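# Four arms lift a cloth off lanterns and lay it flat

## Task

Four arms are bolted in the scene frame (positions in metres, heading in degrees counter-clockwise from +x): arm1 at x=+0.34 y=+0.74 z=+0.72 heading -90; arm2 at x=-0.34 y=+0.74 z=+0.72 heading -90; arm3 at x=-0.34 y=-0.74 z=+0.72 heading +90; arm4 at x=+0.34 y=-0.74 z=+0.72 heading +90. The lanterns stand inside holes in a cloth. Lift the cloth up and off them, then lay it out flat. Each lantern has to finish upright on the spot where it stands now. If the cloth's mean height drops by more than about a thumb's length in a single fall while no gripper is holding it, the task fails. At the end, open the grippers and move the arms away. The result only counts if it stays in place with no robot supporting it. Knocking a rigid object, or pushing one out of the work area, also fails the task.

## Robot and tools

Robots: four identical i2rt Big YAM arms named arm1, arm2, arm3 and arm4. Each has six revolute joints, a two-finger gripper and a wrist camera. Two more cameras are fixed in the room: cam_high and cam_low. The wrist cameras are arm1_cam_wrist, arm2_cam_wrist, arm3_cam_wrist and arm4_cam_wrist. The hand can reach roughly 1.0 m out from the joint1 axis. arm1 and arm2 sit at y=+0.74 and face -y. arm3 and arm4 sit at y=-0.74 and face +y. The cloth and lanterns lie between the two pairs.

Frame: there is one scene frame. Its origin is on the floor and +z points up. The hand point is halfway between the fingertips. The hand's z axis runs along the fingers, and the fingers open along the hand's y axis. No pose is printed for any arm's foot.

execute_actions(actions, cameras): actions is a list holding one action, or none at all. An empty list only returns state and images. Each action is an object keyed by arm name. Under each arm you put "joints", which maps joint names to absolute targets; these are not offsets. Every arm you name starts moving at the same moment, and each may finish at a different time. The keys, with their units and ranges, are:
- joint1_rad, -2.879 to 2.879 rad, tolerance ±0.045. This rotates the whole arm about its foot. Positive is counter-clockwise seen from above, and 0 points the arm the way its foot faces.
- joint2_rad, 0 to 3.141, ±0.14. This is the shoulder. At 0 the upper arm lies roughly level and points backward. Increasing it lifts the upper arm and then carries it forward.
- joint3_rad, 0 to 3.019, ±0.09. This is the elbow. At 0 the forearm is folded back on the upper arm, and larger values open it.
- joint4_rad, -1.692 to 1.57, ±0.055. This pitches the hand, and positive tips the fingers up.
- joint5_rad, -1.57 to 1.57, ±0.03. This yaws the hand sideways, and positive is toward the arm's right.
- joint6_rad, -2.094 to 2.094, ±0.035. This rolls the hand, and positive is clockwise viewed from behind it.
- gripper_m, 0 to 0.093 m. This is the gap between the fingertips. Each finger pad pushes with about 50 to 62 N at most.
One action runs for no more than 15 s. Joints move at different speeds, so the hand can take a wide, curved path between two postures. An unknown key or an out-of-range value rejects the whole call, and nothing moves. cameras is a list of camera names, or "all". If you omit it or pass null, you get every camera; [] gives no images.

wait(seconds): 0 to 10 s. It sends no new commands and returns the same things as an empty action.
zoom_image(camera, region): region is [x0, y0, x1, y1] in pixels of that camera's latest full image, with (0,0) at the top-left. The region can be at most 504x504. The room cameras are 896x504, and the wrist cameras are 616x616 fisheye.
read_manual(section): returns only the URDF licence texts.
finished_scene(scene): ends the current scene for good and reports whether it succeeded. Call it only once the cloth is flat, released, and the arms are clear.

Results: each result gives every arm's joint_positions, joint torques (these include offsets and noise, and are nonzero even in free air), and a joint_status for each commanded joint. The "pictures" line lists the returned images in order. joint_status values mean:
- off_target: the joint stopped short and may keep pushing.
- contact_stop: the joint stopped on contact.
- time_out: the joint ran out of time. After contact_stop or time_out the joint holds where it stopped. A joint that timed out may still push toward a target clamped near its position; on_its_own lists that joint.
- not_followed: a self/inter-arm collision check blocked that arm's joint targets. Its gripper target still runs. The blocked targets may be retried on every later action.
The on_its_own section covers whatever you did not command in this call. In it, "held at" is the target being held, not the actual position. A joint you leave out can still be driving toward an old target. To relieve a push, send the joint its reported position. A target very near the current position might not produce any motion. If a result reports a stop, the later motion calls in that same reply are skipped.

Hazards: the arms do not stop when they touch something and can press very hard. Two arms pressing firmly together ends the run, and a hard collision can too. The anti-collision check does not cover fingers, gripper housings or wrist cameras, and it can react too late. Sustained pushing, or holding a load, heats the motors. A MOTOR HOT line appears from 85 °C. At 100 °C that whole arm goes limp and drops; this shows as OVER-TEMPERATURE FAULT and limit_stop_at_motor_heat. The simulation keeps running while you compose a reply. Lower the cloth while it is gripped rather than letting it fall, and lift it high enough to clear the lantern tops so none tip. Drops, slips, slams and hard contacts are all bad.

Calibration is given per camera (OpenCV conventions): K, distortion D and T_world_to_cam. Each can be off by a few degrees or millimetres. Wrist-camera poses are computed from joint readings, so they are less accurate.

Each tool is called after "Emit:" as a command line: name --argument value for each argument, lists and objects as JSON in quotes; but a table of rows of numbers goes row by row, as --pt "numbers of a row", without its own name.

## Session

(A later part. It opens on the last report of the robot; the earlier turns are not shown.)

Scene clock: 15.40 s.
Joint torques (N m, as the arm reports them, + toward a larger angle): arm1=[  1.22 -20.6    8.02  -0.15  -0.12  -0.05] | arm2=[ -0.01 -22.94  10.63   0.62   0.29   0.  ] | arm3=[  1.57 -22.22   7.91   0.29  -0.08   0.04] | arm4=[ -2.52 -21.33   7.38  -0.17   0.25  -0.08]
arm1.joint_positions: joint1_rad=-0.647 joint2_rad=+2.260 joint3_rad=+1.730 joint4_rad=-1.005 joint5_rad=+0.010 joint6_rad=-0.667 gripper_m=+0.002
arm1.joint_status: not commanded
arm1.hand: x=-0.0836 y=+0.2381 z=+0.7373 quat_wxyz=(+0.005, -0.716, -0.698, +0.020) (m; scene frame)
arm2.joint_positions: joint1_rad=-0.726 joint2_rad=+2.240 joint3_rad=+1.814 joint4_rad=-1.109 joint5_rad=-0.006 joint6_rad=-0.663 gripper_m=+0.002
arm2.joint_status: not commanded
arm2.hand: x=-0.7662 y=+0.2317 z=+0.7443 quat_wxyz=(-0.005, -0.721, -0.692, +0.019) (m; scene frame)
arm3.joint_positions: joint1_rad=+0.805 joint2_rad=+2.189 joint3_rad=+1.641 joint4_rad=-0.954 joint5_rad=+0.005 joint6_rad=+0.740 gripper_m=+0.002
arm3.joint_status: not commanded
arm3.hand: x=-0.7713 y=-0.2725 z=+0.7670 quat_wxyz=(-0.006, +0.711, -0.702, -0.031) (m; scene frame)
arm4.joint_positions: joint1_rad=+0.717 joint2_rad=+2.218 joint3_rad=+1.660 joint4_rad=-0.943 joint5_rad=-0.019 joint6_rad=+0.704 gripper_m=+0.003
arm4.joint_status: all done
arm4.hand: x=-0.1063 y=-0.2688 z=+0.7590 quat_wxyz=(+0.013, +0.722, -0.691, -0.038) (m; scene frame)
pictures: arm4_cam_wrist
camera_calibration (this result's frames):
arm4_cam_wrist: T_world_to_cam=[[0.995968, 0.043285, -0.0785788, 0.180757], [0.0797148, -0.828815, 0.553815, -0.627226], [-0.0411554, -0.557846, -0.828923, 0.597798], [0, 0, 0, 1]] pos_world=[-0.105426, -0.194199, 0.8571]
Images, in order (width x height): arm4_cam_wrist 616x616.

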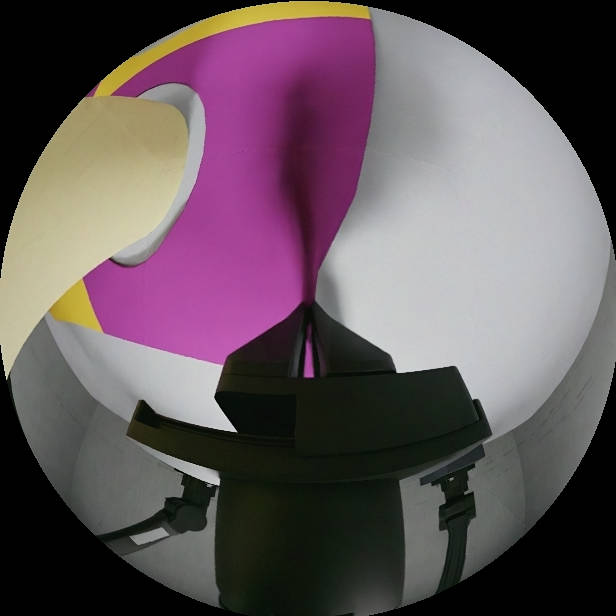

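Emit:
execute_actions --actions '[{"arm1":{"joints":{"joint2_rad":1.834,"joint3_rad":1.44,"joint4_rad":-0.692}},"arm2":{"joints":{"joint2_rad":1.855,"joint3_rad":1.56,"joint4_rad":-0.793,"joint1_rad":-0.722}},"arm3":{"joints":{"joint2_rad":1.823,"joint3_rad":1.36,"joint4_rad":-0.623,"joint1_rad":0.8}},"arm4":{"joints":{"joint2_rad":1.811,"joint3_rad":1.355,"joint4_rad":-0.629,"joint1_rad":0.695}}}]' --cameras '[]'

Emit:
execute_actions --actions '[{"arm1":{"joints":{"joint2_rad":1.602,"joint3_rad":1.43,"joint4_rad":-0.608,"joint6_rad":-0.55}},"arm2":{"joints":{"joint2_rad":1.643,"joint3_rad":1.57,"joint4_rad":-0.705,"joint6_rad":-0.55}},"arm3":{"joints":{"joint2_rad":1.576,"joint3_rad":1.34,"joint4_rad":-0.544,"joint6_rad":0.6}},"arm4":{"joints":{"joint2_rad":1.566,"joint3_rad":1.34,"joint4_rad":-0.554,"joint6_rad":0.58}}}]' --cameras '["cam_high","cam_low"]'

Scene clock: 17.53 s.
Joint torques (N m, as the arm reports them, + toward a larger angle): arm1=[  0.78 -16.     7.69   1.57  -0.08  -0.03] | arm2=[ -0.26 -18.84  11.61   1.79   0.31   0.02] | arm3=[  1.73 -18.21   8.77   1.74  -0.19   0.01] | arm4=[ -1.8  -15.     8.43   0.96   0.08  -0.1 ]
arm1.joint_positions: joint1_rad=-0.647 joint2_rad=+1.822 joint3_rad=+1.451 joint4_rad=-0.703 joint5_rad=+0.010 joint6_rad=-0.667 gripper_m=+0.002
arm1.joint_status: all done
arm1.hand: x=-0.0834 y=+0.2367 z=+0.9223 quat_wxyz=(-0.019, -0.694, -0.676, +0.247) (m; scene frame)
arm2.joint_positions: joint1_rad=-0.709 joint2_rad=+1.854 joint3_rad=+1.550 joint4_rad=-0.807 joint5_rad=-0.006 joint6_rad=-0.663 gripper_m=+0.002
arm2.joint_status: all done
arm2.hand: x=-0.7570 y=+0.2248 z=+0.9033 quat_wxyz=(-0.028, -0.696, -0.680, +0.228) (m; scene frame)
arm3.joint_positions: joint1_rad=+0.788 joint2_rad=+1.806 joint3_rad=+1.353 joint4_rad=-0.645 joint5_rad=+0.008 joint6_rad=+0.740 gripper_m=+0.002
arm3.joint_status: all done
arm3.hand: x=-0.7587 y=-0.2709 z=+0.9082 quat_wxyz=(-0.017, +0.687, -0.690, -0.230) (m; scene frame)
arm4.joint_positions: joint1_rad=+0.699 joint2_rad=+1.805 joint3_rad=+1.355 joint4_rad=-0.639 joint5_rad=-0.016 joint6_rad=+0.704 gripper_m=+0.003
arm4.joint_status: all done
arm4.hand: x=-0.0876 y=-0.2682 z=+0.9141 quat_wxyz=(-0.003, +0.695, -0.677, -0.241) (m; scene frame)
pictures: none
No camera images: the call's "cameras" was empty. Leave "cameras" out to get every camera's image.

Scene clock: 18.93 s.
Joint torques (N m, as the arm reports them, + toward a larger angle): arm1=[  0.87 -14.53   9.14   1.8   -0.07   0.25] | arm2=[ -0.67 -17.24  13.49   2.23   0.33   0.18] | arm3=[  1.75 -15.57  10.8    2.25  -0.23  -0.21] | arm4=[ -1.87 -13.24  10.44   1.17   0.09  -0.13]
arm1.joint_positions: joint1_rad=-0.647 joint2_rad=+1.600 joint3_rad=+1.431 joint4_rad=-0.616 joint5_rad=+0.010 joint6_rad=-0.566 gripper_m=+0.002
arm1.joint_status: all done
arm1.hand: x=-0.0802 y=+0.2394 z=+1.0654 quat_wxyz=(-0.053, -0.693, -0.610, +0.381) (m; scene frame)
arm2.joint_positions: joint1_rad=-0.709 joint2_rad=+1.645 joint3_rad=+1.547 joint4_rad=-0.719 joint5_rad=-0.006 joint6_rad=-0.560 gripper_m=+0.002
arm2.joint_status: all done
arm2.hand: x=-0.7566 y=+0.2254 z=+1.0496 quat_wxyz=(-0.063, -0.697, -0.615, +0.364) (m; scene frame)
arm3.joint_positions: joint1_rad=+0.788 joint2_rad=+1.558 joint3_rad=+1.316 joint4_rad=-0.568 joint5_rad=+0.008 joint6_rad=+0.612 gripper_m=+0.002
arm3.joint_status: all done
arm3.hand: x=-0.7559 y=-0.2751 z=+1.0517 quat_wxyz=(-0.047, +0.697, -0.616, -0.365) (m; scene frame)
arm4.joint_positions: joint1_rad=+0.699 joint2_rad=+1.569 joint3_rad=+1.326 joint4_rad=-0.560 joint5_rad=-0.016 joint6_rad=+0.587 gripper_m=+0.003
arm4.joint_status: all done
arm4.hand: x=-0.0839 y=-0.2701 z=+1.0555 quat_wxyz=(-0.035, +0.700, -0.606, -0.375) (m; scene frame)
pictures: cam_high, cam_low
Images, in order (width x height): cam_high 896x504, cam_low 896x504.

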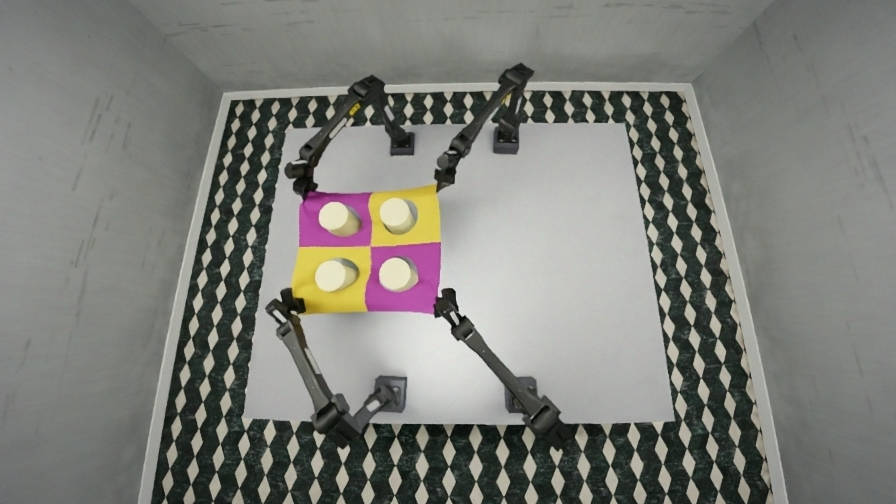

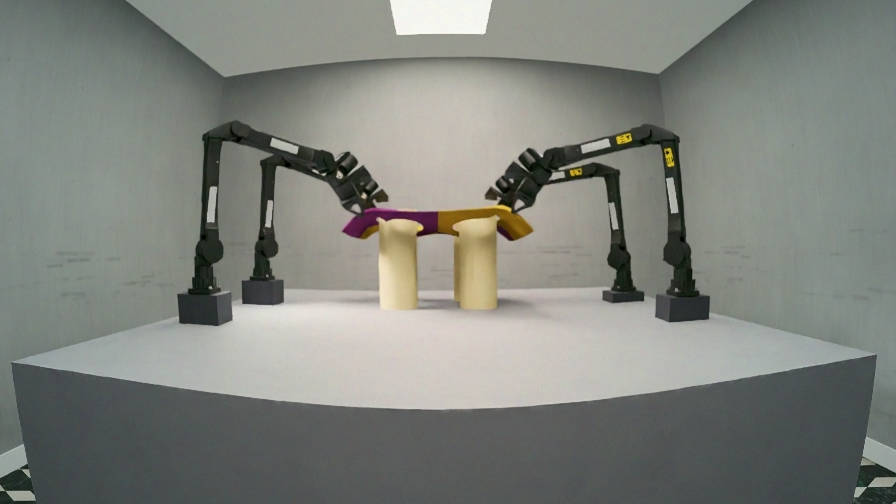

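Emit:
execute_actions --actions '[{"arm1":{"joints":{"joint2_rad":1.508,"joint3_rad":1.685,"joint4_rad":-0.74,"joint6_rad":-0.45}},"arm2":{"joints":{"joint2_rad":1.583,"joint3_rad":1.86,"joint4_rad":-0.839,"joint6_rad":-0.45}},"arm3":{"joints":{"joint2_rad":1.463,"joint3_rad":1.58,"joint4_rad":-0.679,"joint6_rad":0.48}},"arm4":{"joints":{"joint2_rad":1.456,"joint3_rad":1.58,"joint4_rad":-0.688,"joint6_rad":0.46}}}]' --cameras '["cam_low"]'

Scene clock: 20.87 s.
Joint torques (N m, as the arm reports them, + toward a larger angle): arm1=[  1.15 -12.88  11.67   0.84  -0.04   0.27] | arm2=[ -0.17 -14.45  14.3    1.65   0.33   0.19] | arm3=[  2.38 -13.87  12.53   1.23  -0.31  -0.19] | arm4=[ -2.15 -12.33  12.18   0.41   0.16  -0.14]
arm1.joint_positions: joint1_rad=-0.647 joint2_rad=+1.506 joint3_rad=+1.655 joint4_rad=-0.716 joint5_rad=+0.010 joint6_rad=-0.467 gripper_m=+0.002
arm1.joint_status: all done
arm1.hand: x=-0.0785 y=+0.2399 z=+1.2341 quat_wxyz=(-0.092, -0.685, -0.545, +0.474) (m; scene frame)
arm2.joint_positions: joint1_rad=-0.709 joint2_rad=+1.575 joint3_rad=+1.824 joint4_rad=-0.835 joint5_rad=-0.006 joint6_rad=-0.460 gripper_m=+0.002
arm2.joint_status: all done
arm2.hand: x=-0.7567 y=+0.2253 z=+1.2296 quat_wxyz=(-0.102, -0.688, -0.549, +0.463) (m; scene frame)
arm3.joint_positions: joint1_rad=+0.787 joint2_rad=+1.446 joint3_rad=+1.539 joint4_rad=-0.674 joint5_rad=+0.010 joint6_rad=+0.492 gripper_m=+0.002
arm3.joint_status: all done
arm3.hand: x=-0.7582 y=-0.2719 z=+1.2260 quat_wxyz=(-0.087, +0.694, -0.544, -0.463) (m; scene frame)
arm4.joint_positions: joint1_rad=+0.702 joint2_rad=+1.463 joint3_rad=+1.548 joint4_rad=-0.664 joint5_rad=-0.018 joint6_rad=+0.468 gripper_m=+0.003
arm4.joint_status: all done
arm4.hand: x=-0.0867 y=-0.2675 z=+1.2272 quat_wxyz=(-0.075, +0.698, -0.533, -0.472) (m; scene frame)
pictures: cam_low
Images, in order (width x height): cam_low 896x504.

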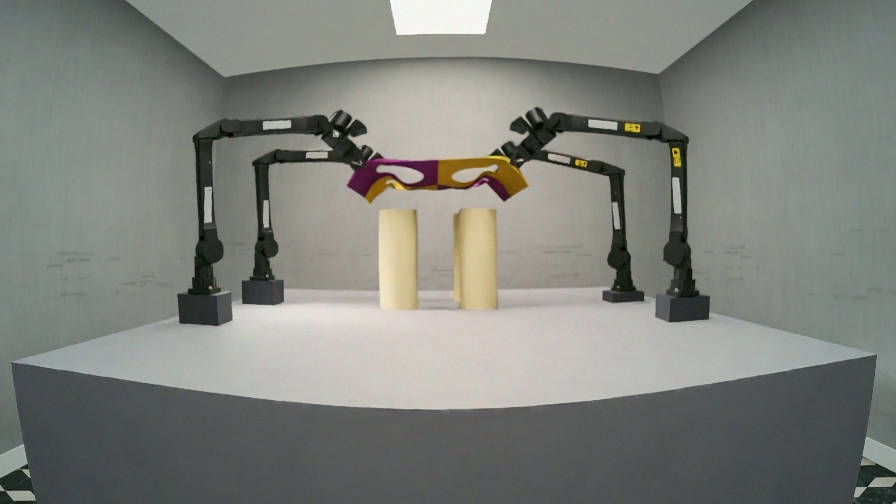

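Clear.

Emit:
execute_actions --actions '[{"arm1":{"joints":{"joint1_rad":-0.357,"joint2_rad":1.235,"joint3_rad":1.4,"joint4_rad":-0.747,"joint6_rad":-0.25}},"arm2":{"joints":{"joint1_rad":-0.437,"joint2_rad":1.29,"joint3_rad":1.535,"joint4_rad":-0.826,"joint6_rad":-0.25}},"arm3":{"joints":{"joint1_rad":0.5,"joint2_rad":1.158,"joint3_rad":1.285,"joint4_rad":-0.704,"joint6_rad":0.27}},"arm4":{"joints":{"joint1_rad":0.406,"joint2_rad":1.163,"joint3_rad":1.295,"joint4_rad":-0.713,"joint6_rad":0.26}}}]' --cameras '[]'

Emit:
execute_actions --actions '[{"arm1":{"joints":{"joint1_rad":0.059,"joint2_rad":1.124,"joint3_rad":1.315,"joint4_rad":-0.77,"joint6_rad":0}},"arm2":{"joints":{"joint1_rad":-0.033,"joint2_rad":1.165,"joint3_rad":1.435,"joint4_rad":-0.847,"joint6_rad":0}},"arm3":{"joints":{"joint1_rad":0.06,"joint2_rad":1.024,"joint3_rad":1.19,"joint4_rad":-0.744,"joint6_rad":0}},"arm4":{"joints":{"joint1_rad":-0.03,"joint2_rad":1.036,"joint3_rad":1.205,"joint4_rad":-0.75,"joint6_rad":0}}}]' --cameras '[]'

Emit:
execute_actions --actions '[{"arm1":{"joints":{"joint1_rad":0.47,"joint2_rad":1.245,"joint3_rad":1.425,"joint4_rad":-0.747,"joint6_rad":0.25}},"arm2":{"joints":{"joint1_rad":0.377,"joint2_rad":1.28,"joint3_rad":1.54,"joint4_rad":-0.826,"joint6_rad":0.25}},"arm3":{"joints":{"joint1_rad":-0.382,"joint2_rad":1.155,"joint3_rad":1.295,"joint4_rad":-0.704,"joint6_rad":-0.26}},"arm4":{"joints":{"joint1_rad":-0.47,"joint2_rad":1.163,"joint3_rad":1.31,"joint4_rad":-0.713,"joint6_rad":-0.26}}}]' --cameras '[]'

Emit:
execute_actions --actions '[{"arm1":{"joints":{"joint1_rad":0.703,"joint2_rad":1.669,"joint3_rad":1.47,"joint4_rad":-0.773,"joint6_rad":0.55}},"arm2":{"joints":{"joint1_rad":0.613,"joint2_rad":1.648,"joint3_rad":1.52,"joint4_rad":-0.854,"joint6_rad":0.53}},"arm3":{"joints":{"joint1_rad":-0.628,"joint2_rad":1.597,"joint3_rad":1.32,"joint4_rad":-0.695,"joint6_rad":-0.56}},"arm4":{"joints":{"joint1_rad":-0.711,"joint2_rad":1.611,"joint3_rad":1.345,"joint4_rad":-0.709,"joint6_rad":-0.56}}}]' --cameras '["cam_high"]'

Emit:
execute_actions --actions '[{"arm1":{"joints":{"joint2_rad":2.1,"joint3_rad":1.54,"joint4_rad":-0.802,"joint6_rad":0.66}},"arm2":{"joints":{"joint2_rad":2.05,"joint3_rad":1.55,"joint4_rad":-0.865,"joint6_rad":0.63}},"arm3":{"joints":{"joint2_rad":2.08,"joint3_rad":1.4,"joint4_rad":-0.699,"joint6_rad":-0.68}},"arm4":{"joints":{"joint2_rad":2.06,"joint3_rad":1.425,"joint4_rad":-0.718,"joint6_rad":-0.68}}}]' --cameras '["cam_high"]'

Scene clock: 23.30 s.
Joint torques (N m, as the arm reports them, + toward a larger angle): arm1=[ 0.56 -8.91  8.69  1.05 -0.06  0.23] | arm2=[ -1.61 -10.88  11.98   2.26   0.37   0.17] | arm3=[ 3.06 -9.27  9.88  1.3  -0.38 -0.19] | arm4=[-1.84 -7.39 10.16  0.65  0.21 -0.12]
arm1.joint_positions: joint1_rad=-0.353 joint2_rad=+1.236 joint3_rad=+1.408 joint4_rad=-0.729 joint5_rad=+0.010 joint6_rad=-0.265 gripper_m=+0.002
arm1.joint_status: all done
arm1.hand: x=+0.1243 y=+0.2362 z=+1.2412 quat_wxyz=(-0.207, -0.658, -0.575, +0.440) (m; scene frame)
arm2.joint_positions: joint1_rad=-0.415 joint2_rad=+1.288 joint3_rad=+1.529 joint4_rad=-0.835 joint5_rad=-0.007 joint6_rad=-0.261 gripper_m=+0.002
arm2.joint_status: all done
arm2.hand: x=-0.5468 y=+0.2271 z=+1.2287 quat_wxyz=(-0.211, -0.663, -0.583, +0.420) (m; scene frame)
arm3.joint_positions: joint1_rad=+0.478 joint2_rad=+1.148 joint3_rad=+1.281 joint4_rad=-0.700 joint5_rad=+0.013 joint6_rad=+0.281 gripper_m=+0.002
arm3.joint_status: all done
arm3.hand: x=-0.5492 y=-0.2698 z=+1.2356 quat_wxyz=(-0.208, +0.663, -0.575, -0.431) (m; scene frame)
arm4.joint_positions: joint1_rad=+0.409 joint2_rad=+1.167 joint3_rad=+1.289 joint4_rad=-0.697 joint5_rad=-0.019 joint6_rad=+0.267 gripper_m=+0.003
arm4.joint_status: all done
arm4.hand: x=+0.1158 y=-0.2678 z=+1.2308 quat_wxyz=(-0.188, +0.673, -0.564, -0.440) (m; scene frame)
pictures: none
No camera images: the call's "cameras" was empty. Leave "cameras" out to get every camera's image.

Scene clock: 24.60 s.
Joint torques (N m, as the arm reports them, + toward a larger angle): arm1=[ 1.21 -7.81  9.09  0.94 -0.06  0.22] | arm2=[ 0.14 -9.55 12.33  1.67  0.34  0.12] | arm3=[ 1.87 -9.03 10.6   1.03 -0.33 -0.13] | arm4=[-2.5  -6.04 10.79  0.58  0.2  -0.08]
arm1.joint_positions: joint1_rad=+0.053 joint2_rad=+1.129 joint3_rad=+1.320 joint4_rad=-0.749 joint5_rad=+0.010 joint6_rad=-0.014 gripper_m=+0.002
arm1.joint_status: all done
arm1.hand: x=+0.3400 y=+0.2346 z=+1.2377 quat_wxyz=(-0.336, -0.612, -0.625, +0.348) (m; scene frame)
arm2.joint_positions: joint1_rad=-0.026 joint2_rad=+1.167 joint3_rad=+1.423 joint4_rad=-0.842 joint5_rad=-0.006 joint6_rad=-0.010 gripper_m=+0.002
arm2.joint_status: all done
arm2.hand: x=-0.3360 y=+0.2310 z=+1.2279 quat_wxyz=(-0.334, -0.620, -0.626, +0.336) (m; scene frame)
arm3.joint_positions: joint1_rad=+0.049 joint2_rad=+1.035 joint3_rad=+1.176 joint4_rad=-0.736 joint5_rad=+0.011 joint6_rad=+0.011 gripper_m=+0.002
arm3.joint_status: all done
arm3.hand: x=-0.3351 y=-0.2703 z=+1.2217 quat_wxyz=(-0.336, +0.620, -0.629, -0.326) (m; scene frame)
arm4.joint_positions: joint1_rad=-0.020 joint2_rad=+1.048 joint3_rad=+1.191 joint4_rad=-0.731 joint5_rad=-0.019 joint6_rad=+0.006 gripper_m=+0.003
arm4.joint_status: all done
arm4.hand: x=+0.3318 y=-0.2641 z=+1.2209 quat_wxyz=(-0.320, +0.627, -0.621, -0.345) (m; scene frame)
pictures: none
No camera images: the call's "cameras" was empty. Leave "cameras" out to get every camera's image.

Scene clock: 25.90 s.
Joint torques (N m, as the arm reports them, + toward a larger angle): arm1=[  1.36 -10.18  13.59   1.85  -0.08   0.19] | arm2=[ -0.18 -12.49  16.29   2.35   0.28   0.12] | arm3=[  1.89 -11.15  13.8    2.18  -0.22  -0.11] | arm4=[-2.59 -8.68 14.17  1.67  0.23 -0.07]
arm1.joint_positions: joint1_rad=+0.464 joint2_rad=+1.254 joint3_rad=+1.370 joint4_rad=-0.749 joint5_rad=+0.011 joint6_rad=+0.237 gripper_m=+0.002
arm1.joint_status: all done
arm1.hand: x=+0.5578 y=+0.2398 z=+1.2025 quat_wxyz=(-0.401, -0.572, -0.686, +0.205) (m; scene frame)
arm2.joint_positions: joint1_rad=+0.388 joint2_rad=+1.297 joint3_rad=+1.486 joint4_rad=-0.839 joint5_rad=-0.004 joint6_rad=+0.241 gripper_m=+0.002
arm2.joint_status: all done
arm2.hand: x=-0.1127 y=+0.2314 z=+1.1982 quat_wxyz=(-0.399, -0.577, -0.685, +0.197) (m; scene frame)
arm3.joint_positions: joint1_rad=-0.395 joint2_rad=+1.166 joint3_rad=+1.236 joint4_rad=-0.721 joint5_rad=+0.007 joint6_rad=-0.251 gripper_m=+0.002
arm3.joint_status: all done
arm3.hand: x=-0.1158 y=-0.2784 z=+1.2005 quat_wxyz=(-0.407, +0.569, -0.692, -0.182) (m; scene frame)
arm4.joint_positions: joint1_rad=-0.461 joint2_rad=+1.179 joint3_rad=+1.253 joint4_rad=-0.731 joint5_rad=-0.020 joint6_rad=-0.255 gripper_m=+0.003
arm4.joint_status: all done
arm4.hand: x=+0.5519 y=-0.2686 z=+1.1922 quat_wxyz=(-0.389, +0.580, -0.688, -0.199) (m; scene frame)
pictures: none
No camera images: the call's "cameras" was empty. Leave "cameras" out to get every camera's image.

Scene clock: 27.43 s.
Joint torques (N m, as the arm reports them, + toward a larger angle): arm1=[  1.7  -14.6   10.28   0.99  -0.14   0.17] | arm2=[  0.11 -16.7   13.15   0.79   0.22   0.09] | arm3=[  1.71 -20.26  10.66   0.95  -0.15  -0.11] | arm4=[ -2.3  -15.28  11.19   1.26   0.25  -0.07]
arm1.joint_positions: joint1_rad=+0.694 joint2_rad=+1.658 joint3_rad=+1.451 joint4_rad=-0.764 joint5_rad=+0.013 joint6_rad=+0.536 gripper_m=+0.002
arm1.joint_status: all done
arm1.hand: x=+0.7183 y=+0.2324 z=+1.0118 quat_wxyz=(-0.286, -0.638, -0.712, +0.064) (m; scene frame)
arm2.joint_positions: joint1_rad=+0.626 joint2_rad=+1.646 joint3_rad=+1.497 joint4_rad=-0.840 joint5_rad=-0.001 joint6_rad=+0.523 gripper_m=+0.002
arm2.joint_status: all done
arm2.hand: x=+0.0458 y=+0.2371 z=+1.0024 quat_wxyz=(-0.282, -0.633, -0.719, +0.058) (m; scene frame)
arm3.joint_positions: joint1_rad=-0.638 joint2_rad=+1.624 joint3_rad=+1.296 joint4_rad=-0.695 joint5_rad=+0.003 joint6_rad=-0.551 gripper_m=+0.002
arm3.joint_status: all done
arm3.hand: x=+0.0456 y=-0.2780 z=+0.9899 quat_wxyz=(-0.269, +0.632, -0.725, -0.039) (m; scene frame)
arm4.joint_positions: joint1_rad=-0.704 joint2_rad=+1.632 joint3_rad=+1.315 joint4_rad=-0.727 joint5_rad=-0.022 joint6_rad=-0.554 gripper_m=+0.003
arm4.joint_status: all done
arm4.hand: x=+0.7084 y=-0.2689 z=+0.9787 quat_wxyz=(-0.249, +0.643, -0.722, -0.057) (m; scene frame)
pictures: cam_high
Images, in order (width x height): cam_high 896x504.

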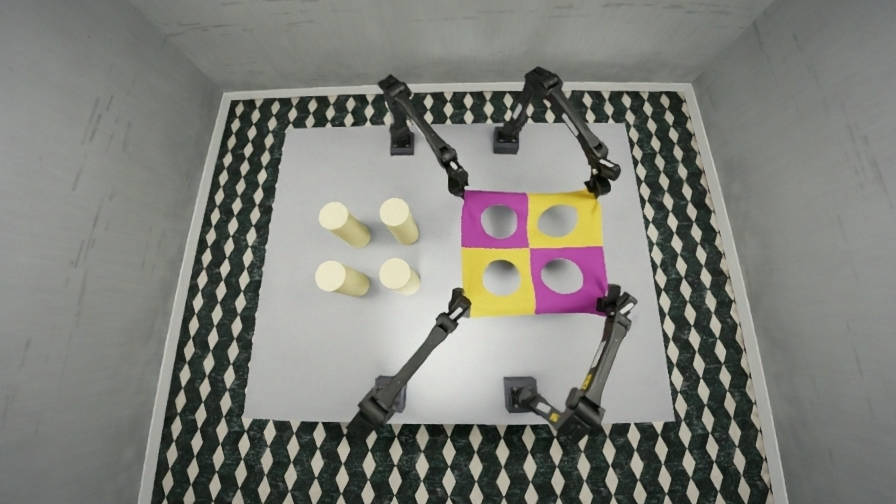

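Scene clock: 28.97 s.
Joint torques (N m, as the arm reports them, + toward a larger angle): arm1=[  1.69 -18.86   9.08   0.32  -0.11   0.22] | arm2=[  0.24 -20.14  10.59   0.15   0.12   0.12] | arm3=[  1.22 -24.25   7.57  -0.03  -0.07  -0.11] | arm4=[ -2.19 -19.47   8.98   0.45   0.08  -0.09]
arm1.joint_positions: joint1_rad=+0.694 joint2_rad=+2.089 joint3_rad=+1.518 joint4_rad=-0.792 joint5_rad=+0.012 joint6_rad=+0.643 gripper_m=+0.002
arm1.joint_status: all done
arm1.hand: x=+0.7202 y=+0.2283 z=+0.7701 quat_wxyz=(-0.099, -0.702, -0.705, +0.022) (m; scene frame)
arm2.joint_positions: joint1_rad=+0.621 joint2_rad=+2.042 joint3_rad=+1.534 joint4_rad=-0.851 joint5_rad=+0.002 joint6_rad=+0.622 gripper_m=+0.002
arm2.joint_status: all done
arm2.hand: x=+0.0479 y=+0.2275 z=+0.7725 quat_wxyz=(-0.105, -0.696, -0.711, +0.019) (m; scene frame)
arm3.joint_positions: joint1_rad=-0.634 joint2_rad=+2.099 joint3_rad=+1.389 joint4_rad=-0.695 joint5_rad=+0.001 joint6_rad=-0.670 gripper_m=+0.002
arm3.joint_status: all done
arm3.hand: x=+0.0469 y=-0.2750 z=+0.7500 quat_wxyz=(-0.085, +0.699, -0.710, -0.005) (m; scene frame)
arm4.joint_positions: joint1_rad=-0.704 joint2_rad=+2.086 joint3_rad=+1.398 joint4_rad=-0.727 joint5_rad=-0.019 joint6_rad=-0.673 gripper_m=+0.003
arm4.joint_status: all done
arm4.hand: x=+0.7071 y=-0.2692 z=+0.7473 quat_wxyz=(-0.071, +0.705, -0.705, -0.020) (m; scene frame)
pictures: cam_high
Images, in order (width x height): cam_high 896x504.

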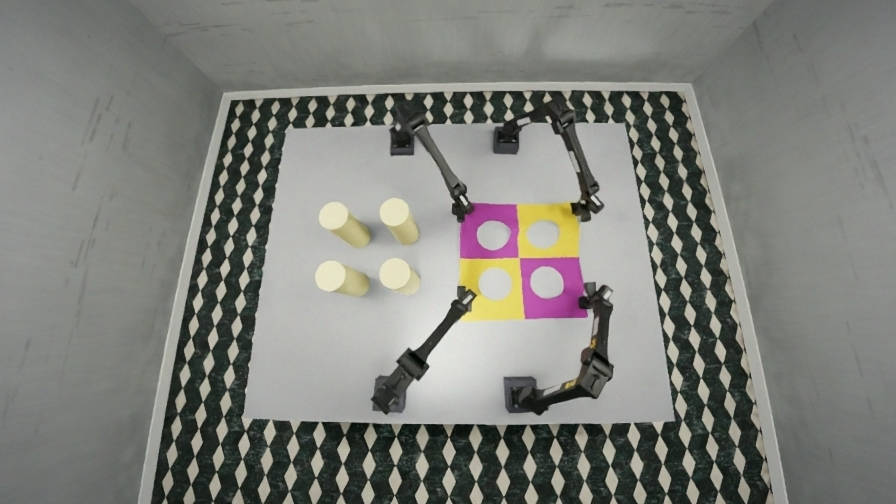

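Emit:
execute_actions --actions '[{"arm1":{"joints":{"joint2_rad":2.135,"joint1_rad":0.725}},"arm2":{"joints":{"joint2_rad":2.085,"joint1_rad":0.61}},"arm3":{"joints":{"joint1_rad":-0.61}},"arm4":{"joints":{"joint1_rad":-0.73}}}]' --cameras '[]'

Emit:
execute_actions --actions '[{"arm1":{"joints":{"gripper_m":0.04}},"arm2":{"joints":{"gripper_m":0.04}},"arm3":{"joints":{"gripper_m":0.04}},"arm4":{"joints":{"gripper_m":0.04}}}]' --cameras '[]'

Emit:
execute_actions --actions '[{"arm1":{"joints":{"joint2_rad":1.5,"joint3_rad":1.2}},"arm2":{"joints":{"joint2_rad":1.5,"joint3_rad":1.2}},"arm3":{"joints":{"joint2_rad":1.5,"joint3_rad":1.1}},"arm4":{"joints":{"joint2_rad":1.5,"joint3_rad":1.1}}}]' --cameras '["cam_high","cam_low"]'

Scene clock: 29.97 s.
Joint torques (N m, as the arm reports them, + toward a larger angle): arm1=[  2.94 -18.     8.84   0.23  -0.1    0.22] | arm2=[ -0.32 -19.21  10.44  -0.01   0.14   0.12] | arm3=[  1.99 -24.04   7.51  -0.09  -0.08  -0.13] | arm4=[ -3.33 -19.6    8.99   0.45   0.08  -0.1 ]
arm1.joint_positions: joint1_rad=+0.703 joint2_rad=+2.114 joint3_rad=+1.518 joint4_rad=-0.792 joint5_rad=+0.012 joint6_rad=+0.643 gripper_m=+0.002
arm1.joint_status: all done
arm1.hand: x=+0.7224 y=+0.2350 z=+0.7548 quat_wxyz=(-0.087, -0.699, -0.709, +0.020) (m; scene frame)
arm2.joint_positions: joint1_rad=+0.621 joint2_rad=+2.074 joint3_rad=+1.534 joint4_rad=-0.851 joint5_rad=+0.002 joint6_rad=+0.622 gripper_m=+0.002
arm2.joint_status: all done
arm2.hand: x=+0.0454 y=+0.2310 z=+0.7523 quat_wxyz=(-0.089, -0.697, -0.712, +0.016) (m; scene frame)
arm3.joint_positions: joint1_rad=-0.624 joint2_rad=+2.099 joint3_rad=+1.389 joint4_rad=-0.695 joint5_rad=+0.001 joint6_rad=-0.671 gripper_m=+0.002
arm3.joint_status: all done
arm3.hand: x=+0.0422 y=-0.2712 z=+0.7499 quat_wxyz=(-0.084, +0.703, -0.706, -0.005) (m; scene frame)
arm4.joint_positions: joint1_rad=-0.710 joint2_rad=+2.086 joint3_rad=+1.398 joint4_rad=-0.727 joint5_rad=-0.019 joint6_rad=-0.673 gripper_m=+0.003
arm4.joint_status: all done
arm4.hand: x=+0.7099 y=-0.2715 z=+0.7473 quat_wxyz=(-0.071, +0.703, -0.707, -0.020) (m; scene frame)
pictures: none
No camera images: the call's "cameras" was empty. Leave "cameras" out to get every camera's image.

Scene clock: 30.67 s.
Joint torques (N m, as the arm reports them, + toward a larger angle): arm1=[  1.32 -18.37   8.77   0.2    0.01   0.22] | arm2=[ -0.26 -19.47  10.34   0.24   0.14   0.12] | arm3=[  1.28 -23.82   7.48  -0.04  -0.09  -0.12] | arm4=[ -1.9  -19.46   8.98   0.46  -0.03  -0.09]
arm1.joint_positions: joint1_rad=+0.720 joint2_rad=+2.114 joint3_rad=+1.518 joint4_rad=-0.792 joint5_rad=+0.010 joint6_rad=+0.644 gripper_m=+0.040
arm1.joint_status: all done
arm1.hand: x=+0.7313 y=+0.2420 z=+0.7547 quat_wxyz=(-0.088, -0.693, -0.715, +0.018) (m; scene frame)
arm2.joint_positions: joint1_rad=+0.621 joint2_rad=+2.074 joint3_rad=+1.534 joint4_rad=-0.855 joint5_rad=+0.002 joint6_rad=+0.623 gripper_m=+0.040
arm2.joint_status: all done
arm2.hand: x=+0.0448 y=+0.2318 z=+0.7522 quat_wxyz=(-0.087, -0.697, -0.712, +0.015) (m; scene frame)
arm3.joint_positions: joint1_rad=-0.617 joint2_rad=+2.099 joint3_rad=+1.389 joint4_rad=-0.695 joint5_rad=+0.001 joint6_rad=-0.671 gripper_m=+0.040
arm3.joint_status: all done
arm3.hand: x=+0.0391 y=-0.2687 z=+0.7499 quat_wxyz=(-0.084, +0.705, -0.704, -0.005) (m; scene frame)
arm4.joint_positions: joint1_rad=-0.725 joint2_rad=+2.085 joint3_rad=+1.398 joint4_rad=-0.727 joint5_rad=-0.016 joint6_rad=-0.673 gripper_m=+0.040
arm4.joint_status: all done
arm4.hand: x=+0.7175 y=-0.2775 z=+0.7474 quat_wxyz=(-0.071, +0.698, -0.713, -0.018) (m; scene frame)
pictures: none
No camera images: the call's "cameras" was empty. Leave "cameras" out to get every camera's image.

Scene clock: 32.20 s.
Joint torques (N m, as the arm reports them, + toward a larger angle): arm1=[  1.45 -11.19   7.87   0.89   0.02   0.2 ] | arm2=[ -0.26 -13.64  10.62   0.84   0.14   0.11] | arm3=[  1.33 -13.06   8.76   0.63  -0.08  -0.1 ] | arm4=[ -2.03 -10.2    8.72   0.88  -0.03  -0.08]
arm1.joint_positions: joint1_rad=+0.720 joint2_rad=+1.486 joint3_rad=+1.210 joint4_rad=-0.792 joint5_rad=+0.010 joint6_rad=+0.644 gripper_m=+0.040
arm1.joint_status: all done
arm1.hand: x=+0.6746 y=+0.3143 z=+0.9859 quat_wxyz=(-0.244, -0.675, -0.695, +0.038) (m; scene frame)
arm2.joint_positions: joint1_rad=+0.621 joint2_rad=+1.494 joint3_rad=+1.197 joint4_rad=-0.861 joint5_rad=+0.002 joint6_rad=+0.623 gripper_m=+0.040
arm2.joint_status: all done
arm2.hand: x=-0.0210 y=+0.3203 z=+0.9376 quat_wxyz=(-0.203, -0.685, -0.699, +0.033) (m; scene frame)
arm3.joint_positions: joint1_rad=-0.617 joint2_rad=+1.486 joint3_rad=+1.098 joint4_rad=-0.695 joint5_rad=+0.001 joint6_rad=-0.671 gripper_m=+0.040
arm3.joint_status: all done
arm3.hand: x=-0.0095 y=-0.3274 z=+0.9698 quat_wxyz=(-0.242, +0.687, -0.685, -0.024) (m; scene frame)
arm4.joint_positions: joint1_rad=-0.725 joint2_rad=+1.489 joint3_rad=+1.097 joint4_rad=-0.727 joint5_rad=-0.016 joint6_rad=-0.673 gripper_m=+0.040
arm4.joint_status: all done
arm4.hand: x=+0.6673 y=-0.3395 z=+0.9531 quat_wxyz=(-0.217, +0.683, -0.697, -0.033) (m; scene frame)
pictures: cam_high, cam_low
Images, in order (width x height): cam_high 896x504, cam_low 896x504.

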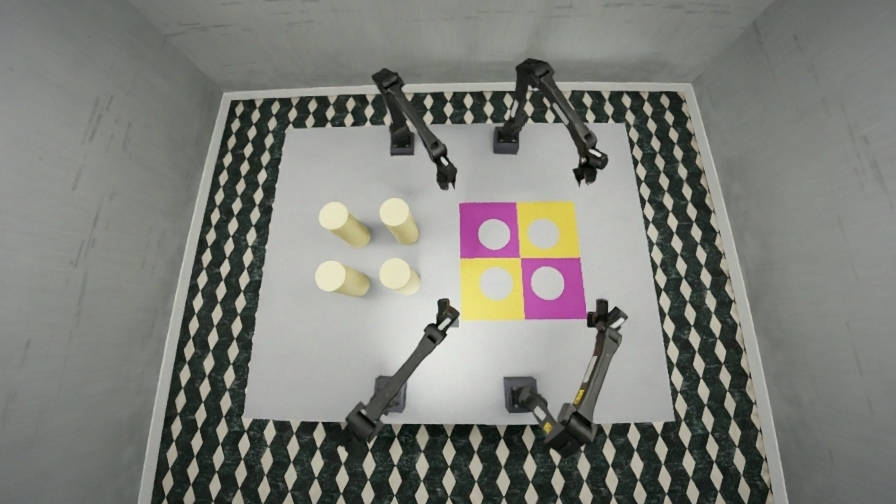

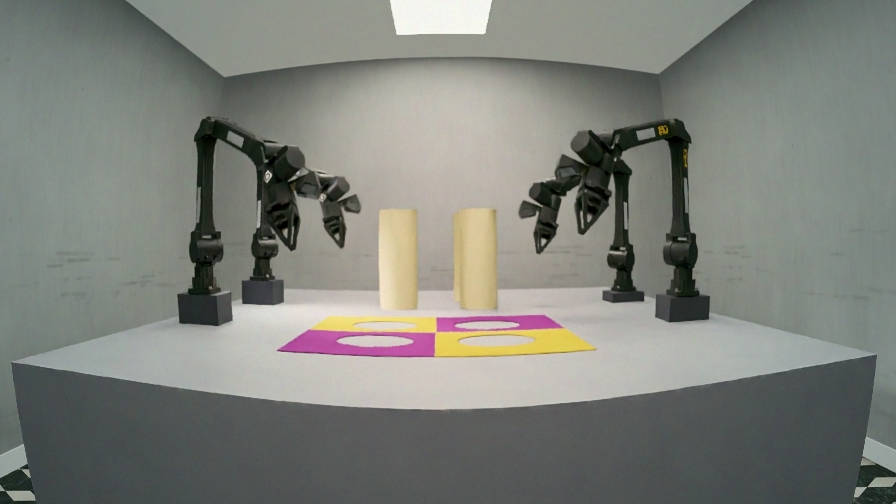

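Emit:
finished_scene --scene 2

The scene is finished: the task was done.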